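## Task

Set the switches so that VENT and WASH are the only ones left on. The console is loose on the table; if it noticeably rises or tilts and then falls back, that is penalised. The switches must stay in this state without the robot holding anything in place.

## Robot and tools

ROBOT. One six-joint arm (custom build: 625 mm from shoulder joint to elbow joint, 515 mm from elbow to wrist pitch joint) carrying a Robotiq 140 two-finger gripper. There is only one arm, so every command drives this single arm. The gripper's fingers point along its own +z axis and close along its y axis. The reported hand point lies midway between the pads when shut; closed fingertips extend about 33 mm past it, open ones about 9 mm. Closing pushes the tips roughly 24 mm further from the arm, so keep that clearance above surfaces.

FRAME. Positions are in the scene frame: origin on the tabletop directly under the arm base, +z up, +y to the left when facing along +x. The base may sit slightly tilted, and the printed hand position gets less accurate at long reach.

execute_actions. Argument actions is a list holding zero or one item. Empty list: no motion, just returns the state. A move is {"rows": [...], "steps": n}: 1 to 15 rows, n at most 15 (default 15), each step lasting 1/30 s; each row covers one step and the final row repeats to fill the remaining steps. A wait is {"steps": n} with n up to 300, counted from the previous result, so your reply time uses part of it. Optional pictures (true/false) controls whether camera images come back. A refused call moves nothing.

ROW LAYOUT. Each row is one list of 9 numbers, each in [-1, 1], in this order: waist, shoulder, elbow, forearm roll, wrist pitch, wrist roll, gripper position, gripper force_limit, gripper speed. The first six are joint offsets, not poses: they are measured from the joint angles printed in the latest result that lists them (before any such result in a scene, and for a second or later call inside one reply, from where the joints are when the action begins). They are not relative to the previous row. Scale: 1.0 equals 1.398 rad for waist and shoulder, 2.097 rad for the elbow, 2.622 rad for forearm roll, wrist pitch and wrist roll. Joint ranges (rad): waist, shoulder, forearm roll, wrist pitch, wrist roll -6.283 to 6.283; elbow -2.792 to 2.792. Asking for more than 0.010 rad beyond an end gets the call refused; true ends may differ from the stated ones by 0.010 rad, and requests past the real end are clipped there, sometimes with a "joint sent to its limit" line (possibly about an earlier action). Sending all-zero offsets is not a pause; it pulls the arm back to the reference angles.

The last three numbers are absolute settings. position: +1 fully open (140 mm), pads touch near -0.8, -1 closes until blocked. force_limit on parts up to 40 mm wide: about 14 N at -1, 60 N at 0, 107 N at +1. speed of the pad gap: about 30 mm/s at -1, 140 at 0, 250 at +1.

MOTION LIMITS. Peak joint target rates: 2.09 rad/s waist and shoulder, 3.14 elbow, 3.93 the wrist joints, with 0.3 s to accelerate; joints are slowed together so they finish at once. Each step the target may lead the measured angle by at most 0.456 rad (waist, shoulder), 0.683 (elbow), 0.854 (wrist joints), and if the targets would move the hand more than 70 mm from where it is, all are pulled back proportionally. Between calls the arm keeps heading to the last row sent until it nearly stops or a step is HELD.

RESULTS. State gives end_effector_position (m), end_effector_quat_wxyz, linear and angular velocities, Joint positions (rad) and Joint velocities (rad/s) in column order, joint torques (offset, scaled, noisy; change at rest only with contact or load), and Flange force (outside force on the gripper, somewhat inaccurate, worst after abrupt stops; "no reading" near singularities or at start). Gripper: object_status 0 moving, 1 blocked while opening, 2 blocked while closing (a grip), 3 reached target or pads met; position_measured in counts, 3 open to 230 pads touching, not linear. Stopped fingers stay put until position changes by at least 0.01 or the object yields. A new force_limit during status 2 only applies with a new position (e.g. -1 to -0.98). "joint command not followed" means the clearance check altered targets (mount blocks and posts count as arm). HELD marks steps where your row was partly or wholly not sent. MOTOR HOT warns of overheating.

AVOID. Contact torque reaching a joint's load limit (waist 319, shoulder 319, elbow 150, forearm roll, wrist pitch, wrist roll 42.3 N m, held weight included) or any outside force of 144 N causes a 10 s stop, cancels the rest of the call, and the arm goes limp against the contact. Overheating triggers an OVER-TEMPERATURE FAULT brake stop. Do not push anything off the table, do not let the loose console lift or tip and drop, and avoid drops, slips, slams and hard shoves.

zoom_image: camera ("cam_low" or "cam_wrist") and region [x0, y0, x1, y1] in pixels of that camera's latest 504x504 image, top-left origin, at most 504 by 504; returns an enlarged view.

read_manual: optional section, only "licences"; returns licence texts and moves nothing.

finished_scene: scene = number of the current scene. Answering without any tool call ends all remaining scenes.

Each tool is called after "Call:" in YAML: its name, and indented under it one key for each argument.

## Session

Call:
execute_actions:
  actions: []

Scene clock: 0.00 s of 8100.00 s.
end_effector_position=(+0.3770, -0.1750, +0.2580) position_measured=3 object_status=3 end_effector_quat_wxyz=(-0.040, +0.820, +0.458, -0.342) end_effector_velocity=(-0.000, -0.000, +0.000) end_effector_angular_velocity=(-0.001, -0.001, -0.001)
Joint positions: [-0.212  0.267  1.932 -0.382  1.552  0.465]
Joint velocities: [-0.001 -0.001  0.    -0.    -0.     0.   ]
Joint torques (N m, as the joint torque sensors report them, + toward a larger angle): no reading
Flange force (N, the push that the arm receives, along the gripper's own x y z axes): no reading

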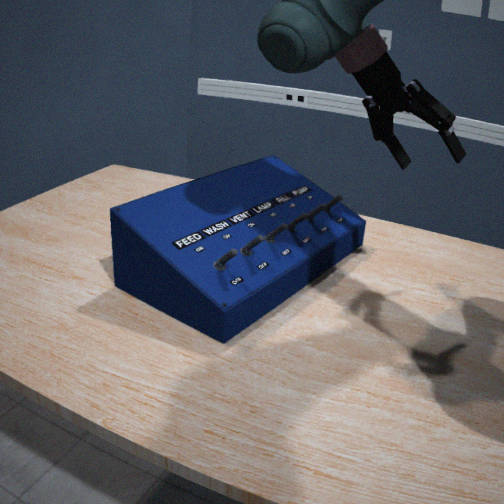

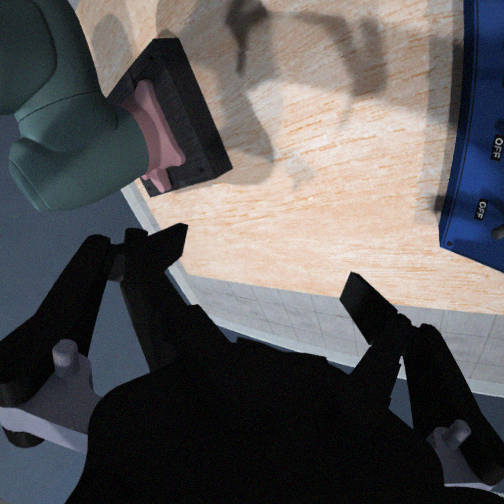

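Call:
execute_actions:
  actions:
    - {"rows":[[0.009,0.024,-0.301,0.146,-0.005,-0.177,-1,0,0.5]]}
  pictures: false

Call:
execute_actions:
  actions:
    - {"steps":12}

Call:
zoom_image:
  camera: "cam_wrist"
  region: [150, 0, 450, 300]

Call:
zoom_image:
  camera: "cam_low"
  region: [150, 170, 380, 310]

Scene clock: 3.33 s of 8100.00 s.
end_effector_position=(+0.5785, -0.1398, +0.3549) position_measured=144 object_status=0 end_effector_quat_wxyz=(-0.035, +0.818, +0.558, -0.137) end_effector_velocity=(+0.421, +0.091, +0.303) end_effector_angular_velocity=(+0.475, -0.846, +0.480)
Joint positions: [-0.204  0.287  1.553 -0.152  1.544  0.187]
Joint velocities: [ 0.017  0.045 -0.849  0.51  -0.018 -0.623]
Joint torques (N m, as the joint torque sensors report them, + toward a larger angle): [  1.89 -60.81 -37.49   3.24   1.32  -0.24]
Flange force (N, the push that the arm receives, along the gripper's own x y z axes): [-4.4 -11.8 5.1]
Steps of this call (steps 1 to 85: nothing new was sent; steps 86 to 100: all 15 steps of this action). Readings (joint positions | what the end effector reports):
86: [-0.212 0.267 1.932 -0.382 1.552 0.465] | position_measured=3 object_status=0
87: [-0.212 0.267 1.926 -0.379 1.552 0.462] | position_measured=8 object_status=0
89: [-0.211 0.270 1.882 -0.352 1.551 0.429] | position_measured=29 object_status=0
93: [-0.209 0.276 1.757 -0.276 1.548 0.337] | position_measured=71 object_status=0
100: the state above

Scene clock: 3.73 s of 8100.00 s.
end_effector_position=(+0.6925, -0.1089, +0.4602) position_measured=233 object_status=0 end_effector_quat_wxyz=(-0.001, +0.776, +0.631, +0.002) end_effector_velocity=(+0.003, -0.000, +0.001) end_effector_angular_velocity=(+0.003, -0.004, +0.004)
Joint positions: [-0.199  0.301  1.301  0.     1.539  0.002]
Joint velocities: [-0.001  0.003 -0.007  0.004 -0.    -0.006]
Joint torques (N m, as the joint torque sensors report them, + toward a larger angle): [  0.03 -67.81 -40.08   3.96   0.8    0.01]
Flange force (N, the push that the arm receives, along the gripper's own x y z axes): [0.3 -10.1 3.2]
Steps of this call (steps 1 to 12: the robot went on to your last target). Readings (joint positions | what the end effector reports):
1: [-0.204 0.289 1.524 -0.135 1.543 0.166] | position_measured=155 object_status=0
2: [-0.203 0.290 1.495 -0.118 1.543 0.145] | position_measured=165 object_status=0
4: [-0.202 0.293 1.439 -0.083 1.542 0.103] | position_measured=187 object_status=0
8: [-0.200 0.299 1.329 -0.017 1.539 0.023] | position_measured=229 object_status=0
12: the state above

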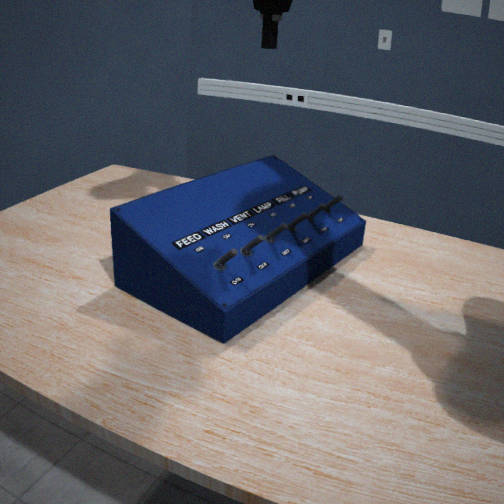

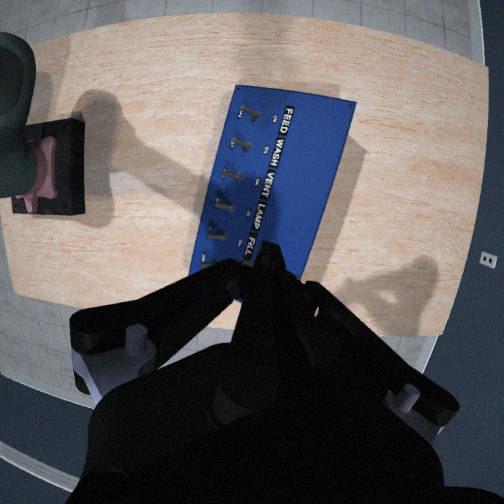

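Region (150, 0, 450, 300) of cam_wrist's 504x504 image, scaled by 1.680, with more detail than that image has.

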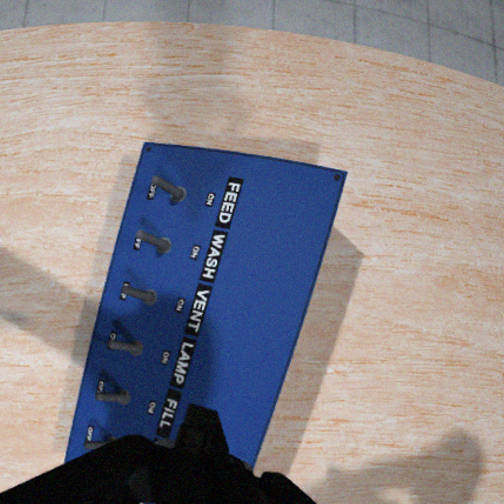

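Region (150, 170, 380, 310) of cam_low's 504x504 image, scaled by 2.191, with more detail than that image has; it fills the top 307 rows of this view, and the rest is white.

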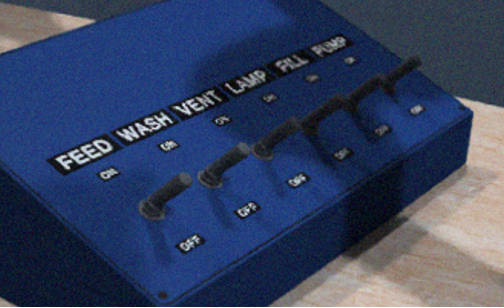

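Call:
execute_actions:
  actions:
    - {"rows":[[0.157,-0.012,0.267,0,-0.206,0.106,-1,0,0.5]]}
  pictures: false

Call:
execute_actions:
  actions:
    - {"steps":12}

Scene clock: 7.93 s of 8100.00 s.
end_effector_position=(+0.6511, +0.0013, +0.2735) position_measured=233 object_status=3 end_effector_quat_wxyz=(-0.002, +0.788, +0.615, +0.001) end_effector_velocity=(-0.199, +0.241, -0.409) end_effector_angular_velocity=(-0.002, +0.010, -0.096)
Joint positions: [-0.046  0.289  1.691  0.001  1.162  0.195]
Joint velocities: [ 0.354 -0.027  0.904 -0.002 -0.868  0.45 ]
Joint torques (N m, as the joint torque sensors report them, + toward a larger angle): [  1.02 -60.68 -35.38   3.59   0.81  -0.33]
Flange force (N, the push that the arm receives, along the gripper's own x y z axes): [-4.1 -9.5 -1.8]
Steps of this call (steps 1 to 30: the robot went on to your last target; steps 31 to 90: nothing new was sent; then 0.70 s passed at rest; steps 91 to 105: all 15 steps of this action). Readings (joint positions | what the end effector reports):
91: [-0.199 0.301 1.301 0.001 1.539 0.001] | position_measured=233 object_status=3
92: [-0.197 0.300 1.306 0.001 1.533 0.004] | position_measured=233 object_status=3
94: [-0.180 0.299 1.351 0.001 1.490 0.026] | position_measured=233 object_status=3
98: [-0.130 0.295 1.478 0.001 1.368 0.089] | position_measured=233 object_status=3
105: the state above

Scene clock: 8.33 s of 8100.00 s.
end_effector_position=(+0.6062, +0.0439, +0.1999) position_measured=233 object_status=3 end_effector_quat_wxyz=(-0.002, +0.794, +0.608, +0.001) end_effector_velocity=(-0.001, -0.000, -0.001) end_effector_angular_velocity=(+0.000, +0.002, -0.001)
Joint positions: [0.02  0.284 1.861 0.    0.999 0.28 ]
Joint velocities: [-0.    -0.     0.003  0.    -0.001  0.001]
Joint torques (N m, as the joint torque sensors report them, + toward a larger angle): [ -0.14 -55.62 -34.22   3.19   0.85  -0.18]
Flange force (N, the push that the arm receives, along the gripper's own x y z axes): [-3.1 -11.7 -0.6]
Steps of this call (steps 1 to 12: the robot went on to your last target). Readings (joint positions | what the end effector reports):
1: [-0.034 0.288 1.722 0.001 1.133 0.210] | position_measured=233 object_status=3
2: [-0.022 0.287 1.753 0.000 1.103 0.226] | position_measured=233 object_status=3
4: [0.001 0.285 1.812 0.000 1.046 0.255] | position_measured=233 object_status=3
8: [0.020 0.284 1.860 0.000 0.999 0.279] | position_measured=233 object_status=3
12: the state above

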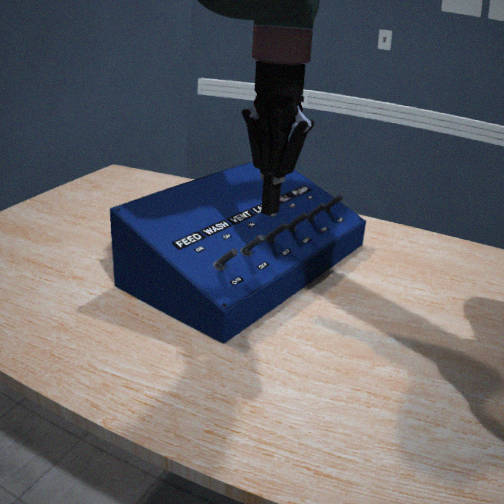

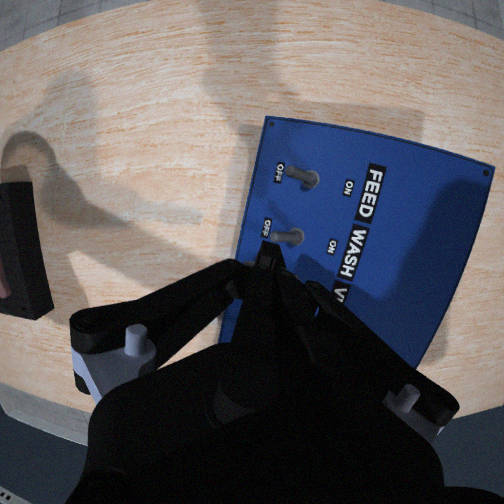

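Call:
execute_actions:
  actions:
    - {"rows":[[0.011,-0.02,0.029,0,-0.013,0,-1,0,0.5],[0.011,-0.02,0.029,0,-0.013,0,-1,0,0.5],[0.011,-0.02,0.029,0,-0.013,0,-1,0,0.5],[0.011,0.035,0.057,0,-0.065,0,-1,0,0.5]]}

Scene clock: 18.20 s of 8100.00 s.
end_effector_position=(+0.5824, +0.0528, +0.1221) position_measured=233 object_status=3 end_effector_quat_wxyz=(-0.001, +0.789, +0.614, +0.002) end_effector_velocity=(+0.000, +0.000, +0.000) end_effector_angular_velocity=(+0.000, -0.001, +0.001)
Joint positions: [0.036 0.333 1.98  0.    0.828 0.28 ]
Joint velocities: [ 0.001 -0.001  0.     0.    -0.    -0.001]
Joint torques (N m, as the joint torque sensors report them, + toward a larger angle): [ -0.62 -58.04 -29.38   2.85   0.89  -0.25]
Flange force (N, the push that the arm receives, along the gripper's own x y z axes): [-1.0 -7.5 -0.8]
Steps of this call (steps 1 to 30: the robot went on to your last target; steps 31 to 90: nothing new was sent; then 6.37 s passed at rest; steps 91 to 105: all 15 steps of this action). Readings (joint positions | what the end effector reports):
91: [0.021 0.284 1.861 0.000 0.999 0.280] | position_measured=233 object_status=3
92: [0.022 0.282 1.867 0.000 0.995 0.280] | position_measured=233 object_status=3
94: [0.031 0.265 1.904 0.000 0.975 0.280] | position_measured=233 object_status=3
98: [0.036 0.291 1.963 0.000 0.870 0.280] | position_measured=233 object_status=3
105: the state above

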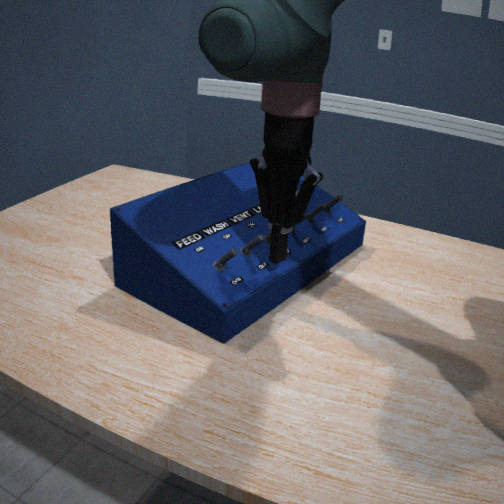

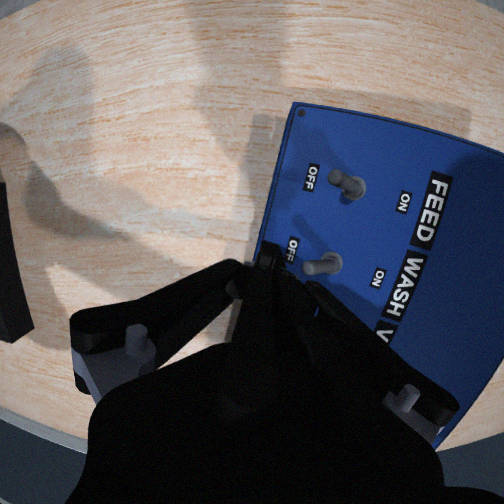

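Call:
execute_actions:
  actions:
    - {"rows":[[-0.013,0,0,0,0,0,-1,0,0.5],[-0.013,0,0,0,0,0,-1,0,0.5],[-0.013,0,0,0,0,0,-1,0,0.5],[-0.017,0.01,-0.013,0,0.005,0,-1,0,0.5],[-0.022,0.02,-0.026,0,0.011,0,-1,0,0.5],[-0.026,0.03,-0.04,0,0.016,0,-1,0,0.5],[-0.03,0.04,-0.053,0,0.022,0,-1,0,0.5],[-0.035,0.05,-0.066,0,0.027,0,-1,0,0.5],[-0.039,0.06,-0.079,0,0.033,0,-1,0,0.5]]}

Scene clock: 22.43 s of 8100.00 s.
end_effector_position=(+0.6585, +0.0193, +0.1349) position_measured=233 object_status=3 end_effector_quat_wxyz=(-0.003, +0.806, +0.593, -0.000) end_effector_velocity=(+0.002, -0.000, +0.002) end_effector_angular_velocity=(-0.000, -0.001, -0.000)
Joint positions: [-0.019  0.417  1.815  0.     0.915  0.28 ]
Joint velocities: [-0.     0.    -0.005 -0.     0.004  0.   ]
Joint torques (N m, as the joint torque sensors report them, + toward a larger angle): [ -0.6  -67.32 -30.29   3.13   0.54  -0.14]
Flange force (N, the push that the arm receives, along the gripper's own x y z axes): [-1.1 -7.9 -3.5]
Steps of this call (steps 1 to 15: the robot went on to your last target; steps 16 to 90: nothing new was sent; then 0.73 s passed at rest; steps 91 to 105: all 15 steps of this action). Readings (joint positions | what the end effector reports):
91: [0.036 0.333 1.981 0.000 0.828 0.280] | position_measured=233 object_status=3
92: [0.033 0.333 1.981 0.000 0.828 0.280] | position_measured=233 object_status=3
94: [0.020 0.333 1.980 0.000 0.828 0.280] | position_measured=233 object_status=3
98: [0.004 0.366 1.914 0.000 0.862 0.280] | position_measured=233 object_status=3
105: the state above

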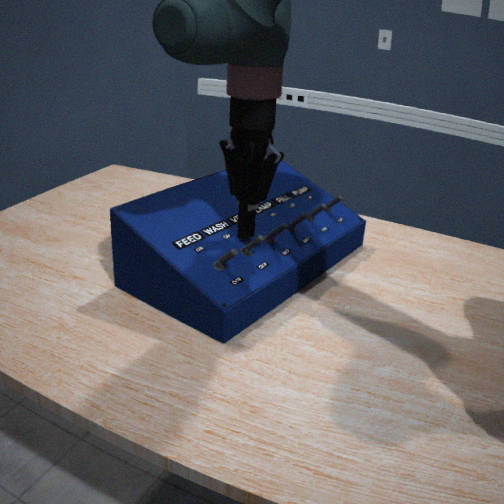

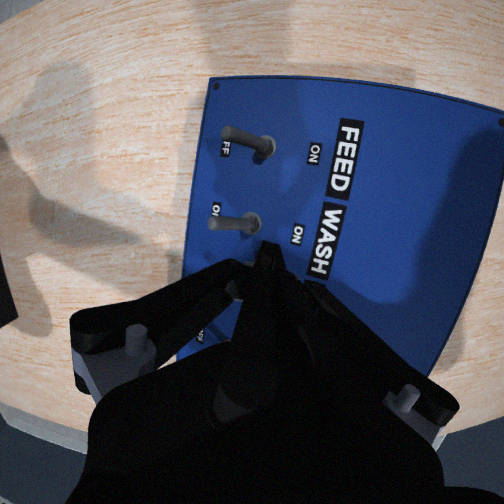

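Call:
execute_actions:
  actions:
    - {"rows":[[0.026,-0.055,0.079,0,-0.033,0,-1,0,0.5],[0.026,-0.055,0.079,0,-0.033,0,-1,0,0.5],[0.026,-0.055,0.079,0,-0.033,0,-1,0,0.5],[0.026,-0.055,0.079,0,-0.033,0,-1,0,0.5],[0.026,-0.055,0.079,0,-0.033,0,-1,0,0.5],[0.039,-0.051,0.079,0,-0.037,0,-1,0,0.5],[0.039,-0.051,0.079,0,-0.037,0,-1,0,0.5],[0.039,-0.051,0.079,0,-0.037,0,-1,0,0.5],[0.035,-0.042,0.066,0,-0.032,0,-1,0,0.5],[0.031,-0.032,0.053,0,-0.026,0,-1,0,0.5],[0.027,-0.022,0.04,0,-0.021,0,-1,0,0.5],[0.022,-0.013,0.026,0,-0.016,0,-1,0,0.5],[0.018,-0.003,0.013,0,-0.01,0,-1,0,0.5],[0.014,0.006,0,0,-0.005,0,-1,0,0.5]]}

Call:
execute_actions:
  actions:
    - {"steps":8}

Scene clock: 33.10 s of 8100.00 s.
end_effector_position=(+0.6384, +0.0394, +0.1246) position_measured=233 object_status=3 end_effector_quat_wxyz=(-0.002, +0.797, +0.605, +0.000) end_effector_velocity=(+0.398, -0.111, +0.076) end_effector_angular_velocity=(-0.011, -0.124, -0.161)
Joint positions: [0.012 0.402 1.865 0.001 0.878 0.28 ]
Joint velocities: [-0.171  0.368 -0.788 -0.017  0.296 -0.   ]
Joint torques (N m, as the joint torque sensors report them, + toward a larger angle): [-23.86 -73.85 -71.25  -2.66 -12.86   0.31]
Flange force (N, the push that the arm receives, along the gripper's own x y z axes): [7.8 -57.4 3.9]
Steps of this call (steps 1 to 15: the robot went on to your last target; steps 16 to 90: nothing new was sent; then 7.17 s passed at rest; steps 91 to 105: all 15 steps of this action). Readings (joint positions | what the end effector reports):
91: [-0.019 0.417 1.815 0.000 0.915 0.280] | position_measured=233 object_status=3
92: [-0.018 0.414 1.820 0.000 0.912 0.280] | position_measured=233 object_status=3
94: [-0.009 0.394 1.865 0.000 0.889 0.280] | position_measured=233 object_status=3
98: [0.027 0.345 1.975 0.000 0.826 0.280] | position_measured=233 object_status=3
105: the state above

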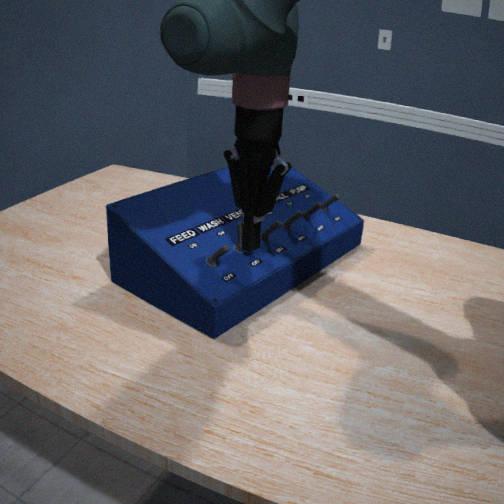

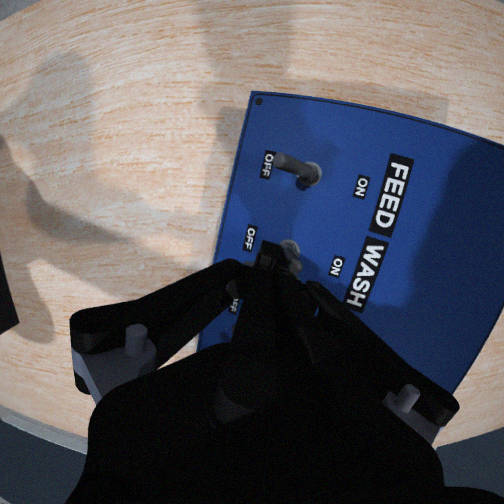

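Scene clock: 33.37 s of 8100.00 s.
end_effector_position=(+0.6617, +0.0322, +0.1294) position_measured=233 object_status=3 end_effector_quat_wxyz=(-0.001, +0.800, +0.600, +0.001) end_effector_velocity=(+0.001, -0.000, +0.001) end_effector_angular_velocity=(-0.000, -0.002, +0.000)
Joint positions: [0.001 0.425 1.815 0.    0.902 0.28 ]
Joint velocities: [ 0.     0.    -0.002 -0.    -0.    -0.   ]
Joint torques (N m, as the joint torque sensors report them, + toward a larger angle): [ -0.62 -67.95 -30.86   2.91   0.57  -0.19]
Flange force (N, the push that the arm receives, along the gripper's own x y z axes): [-1.3 -8.2 -2.3]
Steps of this call (steps 1 to 8: the robot went on to your last target). Readings (joint positions | what the end effector reports):
1: [0.007 0.413 1.841 0.000 0.888 0.280] | position_measured=233 object_status=3
2: [0.003 0.421 1.824 0.000 0.896 0.280] | position_measured=233 object_status=3
4: [0.001 0.425 1.816 0.000 0.901 0.280] | position_measured=233 object_status=3
8: the state above

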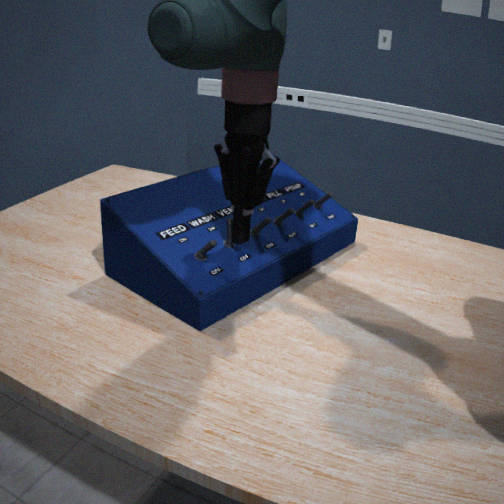

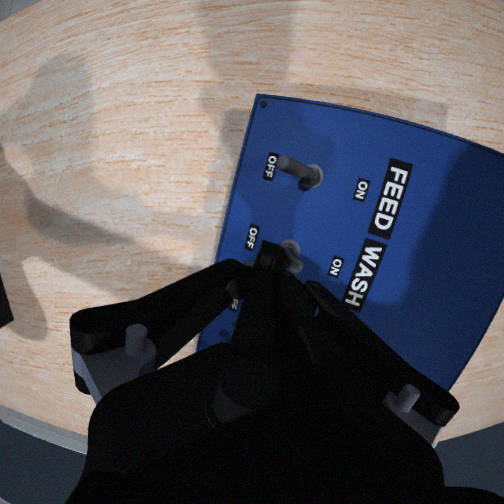

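Call:
execute_actions:
  actions:
    - {"rows":[[0,-0.06,-0.02,0,0.048,0,-1,0,0.5]]}

Scene clock: 35.67 s of 8100.00 s.
end_effector_position=(+0.6498, +0.0319, +0.2021) position_measured=233 object_status=3 end_effector_quat_wxyz=(-0.001, +0.800, +0.600, +0.001) end_effector_velocity=(+0.001, -0.000, +0.000) end_effector_angular_velocity=(-0.000, -0.000, -0.000)
Joint positions: [0.001 0.341 1.773 0.    1.027 0.28 ]
Joint velocities: [-0.001  0.001 -0.001 -0.     0.    -0.   ]
Joint torques (N m, as the joint torque sensors report them, + toward a larger angle): [ -0.34 -62.03 -33.67   3.22   0.68  -0.19]
Flange force (N, the push that the arm receives, along the gripper's own x y z axes): [-2.5 -8.9 -1.6]
Steps of this call (steps 1 to 30: the robot went on to your last target; steps 31 to 54: nothing new was sent; steps 55 to 69: all 15 steps of this action). Readings (joint positions | what the end effector reports):
55: [0.001 0.425 1.815 0.000 0.902 0.280] | position_measured=233 object_status=3
56: [0.001 0.422 1.814 0.000 0.908 0.280] | position_measured=233 object_status=3
58: [0.001 0.392 1.799 0.000 0.952 0.280] | position_measured=233 object_status=3
62: [0.001 0.341 1.773 0.000 1.027 0.280] | position_measured=233 object_status=3
69: the state above

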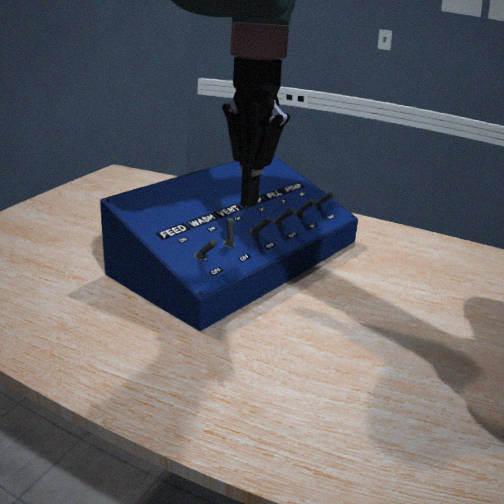

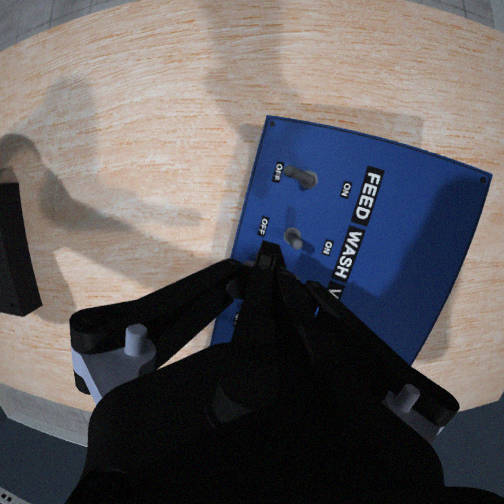

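Call:
execute_actions:
  actions:
    - {"rows":[[-0.075,-0.041,0.052,0,-0.02,-0.047,-1,0,0.5],[-0.075,-0.041,0.052,0,-0.02,-0.047,-1,0,0.5],[-0.075,-0.041,0.052,0,-0.02,-0.047,-1,0,0.5],[-0.075,-0.041,0.052,0,-0.02,-0.047,-1,0,0.5],[-0.075,-0.041,0.052,0,-0.02,-0.047,-1,0,0.5],[-0.075,-0.041,0.052,0,-0.02,-0.047,-1,0,0.5],[-0.075,-0.041,0.052,0,-0.02,-0.047,-1,0,0.5],[-0.075,0.017,0.085,0,-0.077,-0.047,-1,0,0.5]]}

Scene clock: 44.43 s of 8100.00 s.
end_effector_position=(+0.6012, -0.0307, +0.1138) position_measured=233 object_status=3 end_effector_quat_wxyz=(-0.002, +0.794, +0.608, +0.001) end_effector_velocity=(+0.006, -0.001, -0.025) end_effector_angular_velocity=(-0.001, -0.013, +0.000)
Joint positions: [-0.104  0.365  1.951  0.     0.827  0.156]
Joint velocities: [-0.     0.031  0.017  0.001 -0.061 -0.001]
Joint torques (N m, as the joint torque sensors report them, + toward a larger angle): [   3.45 -103.25  -43.64    3.88    0.64   -0.13]
Flange force (N, the push that the arm receives, along the gripper's own x y z axes): [0.9 -10.7 -3.4]
Steps of this call (steps 1 to 15: the robot went on to your last target; steps 16 to 90: nothing new was sent; then 5.27 s passed at rest; steps 91 to 105: all 15 steps of this action). Readings (joint positions | what the end effector reports):
91: [0.001 0.341 1.773 0.000 1.028 0.280] | position_measured=233 object_status=3
92: [-0.002 0.339 1.777 0.000 1.026 0.276] | position_measured=233 object_status=3
94: [-0.031 0.323 1.808 0.000 1.011 0.241] | position_measured=233 object_status=3
98: [-0.102 0.285 1.880 0.000 0.976 0.159] | position_measured=233 object_status=3
105: the state above

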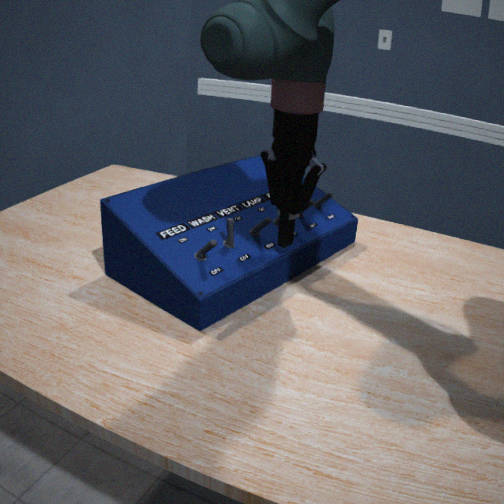

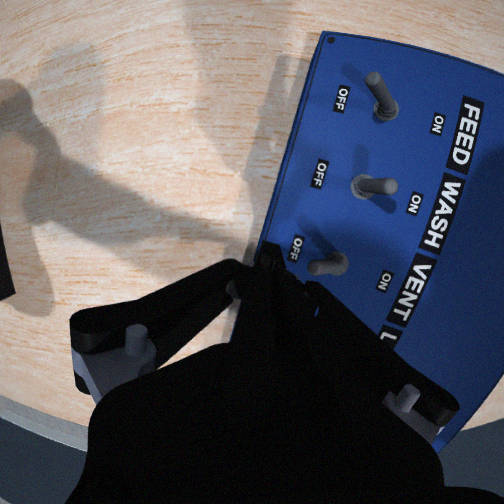

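Call:
execute_actions:
  actions:
    - {"rows":[[-0.001,0.006,-0.008,0,0.003,0,-1,0,0.5],[-0.002,0.011,-0.016,0,0.006,-0.001,-1,0,0.5],[-0.004,0.017,-0.024,0,0.01,-0.002,-1,0,0.5],[-0.005,0.023,-0.032,0,0.013,-0.003,-1,0,0.5],[-0.006,0.029,-0.04,0,0.016,-0.003,-1,0,0.5],[-0.008,0.035,-0.048,0,0.02,-0.004,-1,0,0.5],[-0.009,0.04,-0.055,0,0.023,-0.005,-1,0,0.5],[-0.01,0.046,-0.063,0,0.026,-0.005,-1,0,0.5],[-0.011,0.052,-0.071,0,0.029,-0.006,-1,0,0.5],[-0.012,0.058,-0.079,0,0.033,-0.007,-1,0,0.5],[-0.014,0.063,-0.087,0,0.036,-0.007,-1,0,0.5],[-0.014,0.063,-0.087,0,0.036,-0.007,-1,0,0.5]]}

Call:
execute_actions:
  actions:
    - {"rows":[[0,-0.06,-0.02,0,0.048,0,-1,0,0.5]]}

Scene clock: 50.83 s of 8100.00 s.
end_effector_position=(+0.6815, -0.0528, +0.1291) position_measured=233 object_status=3 end_effector_quat_wxyz=(-0.002, +0.795, +0.607, +0.001) end_effector_velocity=(+0.002, -0.002, -0.001) end_effector_angular_velocity=(+0.001, +0.018, +0.002)
Joint positions: [-0.123  0.453  1.77   0.     0.921  0.138]
Joint velocities: [-0.002  0.011 -0.016 -0.001  0.023 -0.003]
Joint torques (N m, as the joint torque sensors report them, + toward a larger angle): [  2.85 -74.3  -25.46   2.59   1.23  -0.06]
Flange force (N, the push that the arm receives, along the gripper's own x y z axes): [1.1 -10.1 -2.6]
Steps of this call (steps 1 to 15: the robot went on to your last target; steps 16 to 90: nothing new was sent; then 2.90 s passed at rest; steps 91 to 105: all 15 steps of this action). Readings (joint positions | what the end effector reports):
91: [-0.104 0.365 1.952 0.000 0.826 0.156] | position_measured=233 object_status=3
92: [-0.104 0.367 1.947 0.000 0.828 0.156] | position_measured=233 object_status=3
94: [-0.107 0.379 1.921 0.000 0.841 0.154] | position_measured=233 object_status=3
98: [-0.114 0.410 1.858 0.000 0.875 0.147] | position_measured=233 object_status=3
105: the state above

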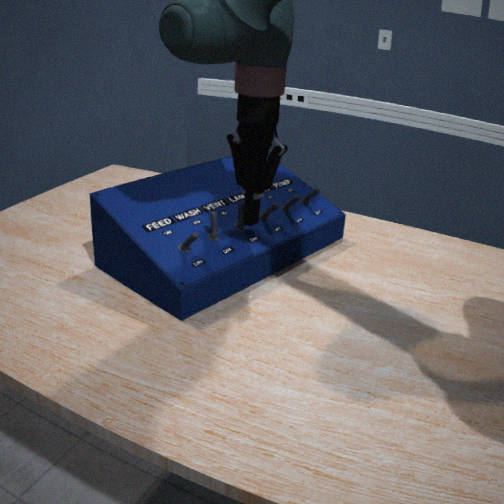

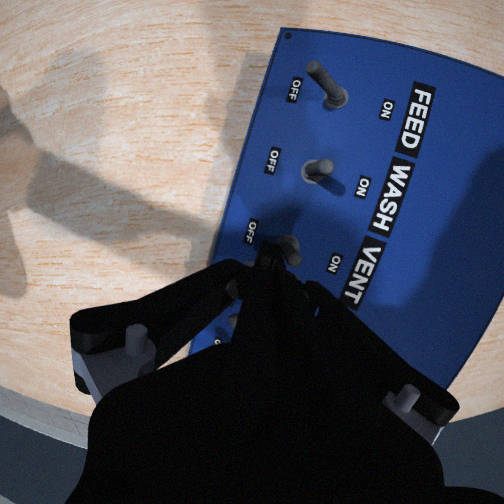

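Scene clock: 51.33 s of 8100.00 s.
end_effector_position=(+0.6694, -0.0516, +0.2038) position_measured=233 object_status=3 end_effector_quat_wxyz=(-0.002, +0.795, +0.607, +0.001) end_effector_velocity=(+0.001, +0.000, +0.001) end_effector_angular_velocity=(+0.000, -0.001, +0.002)
Joint positions: [-0.123  0.369  1.728  0.     1.046  0.138]
Joint velocities: [ 0.    -0.    -0.002  0.     0.001 -0.002]
Joint torques (N m, as the joint torque sensors report them, + toward a larger angle): [ -0.19 -64.93 -33.1    3.33   0.64  -0.16]
Flange force (N, the push that the arm receives, along the gripper's own x y z axes): [-0.6 -7.9 -2.8]
Steps of this call (steps 1 to 15: all 15 steps of this action). Readings (joint positions | what the end effector reports):
1: [-0.123 0.453 1.769 0.000 0.921 0.138] | position_measured=233 object_status=3
2: [-0.123 0.450 1.767 0.000 0.927 0.138] | position_measured=233 object_status=3
4: [-0.123 0.421 1.752 0.000 0.971 0.138] | position_measured=233 object_status=3
8: [-0.123 0.369 1.728 0.000 1.045 0.138] | position_measured=233 object_status=3
15: the state above

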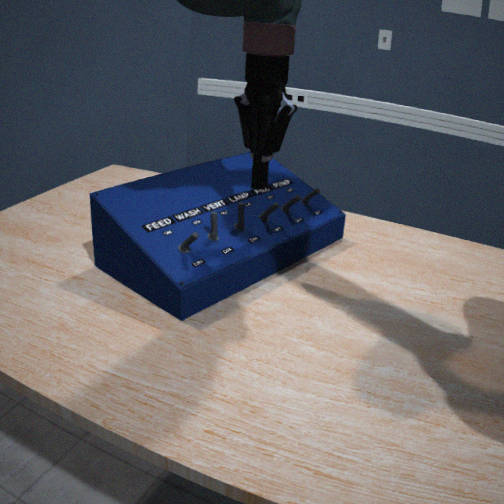

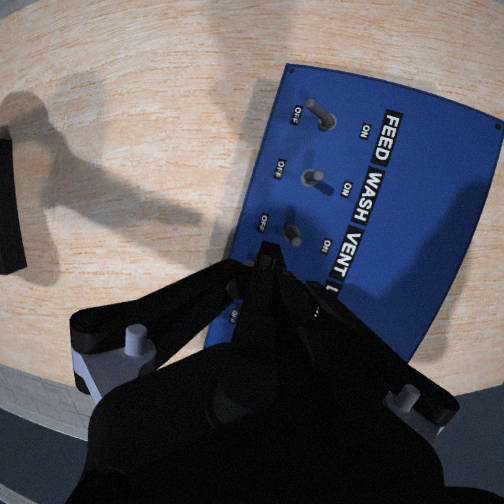

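Call:
finished_scene:
  scene: 2

The scene is finished: the task was done.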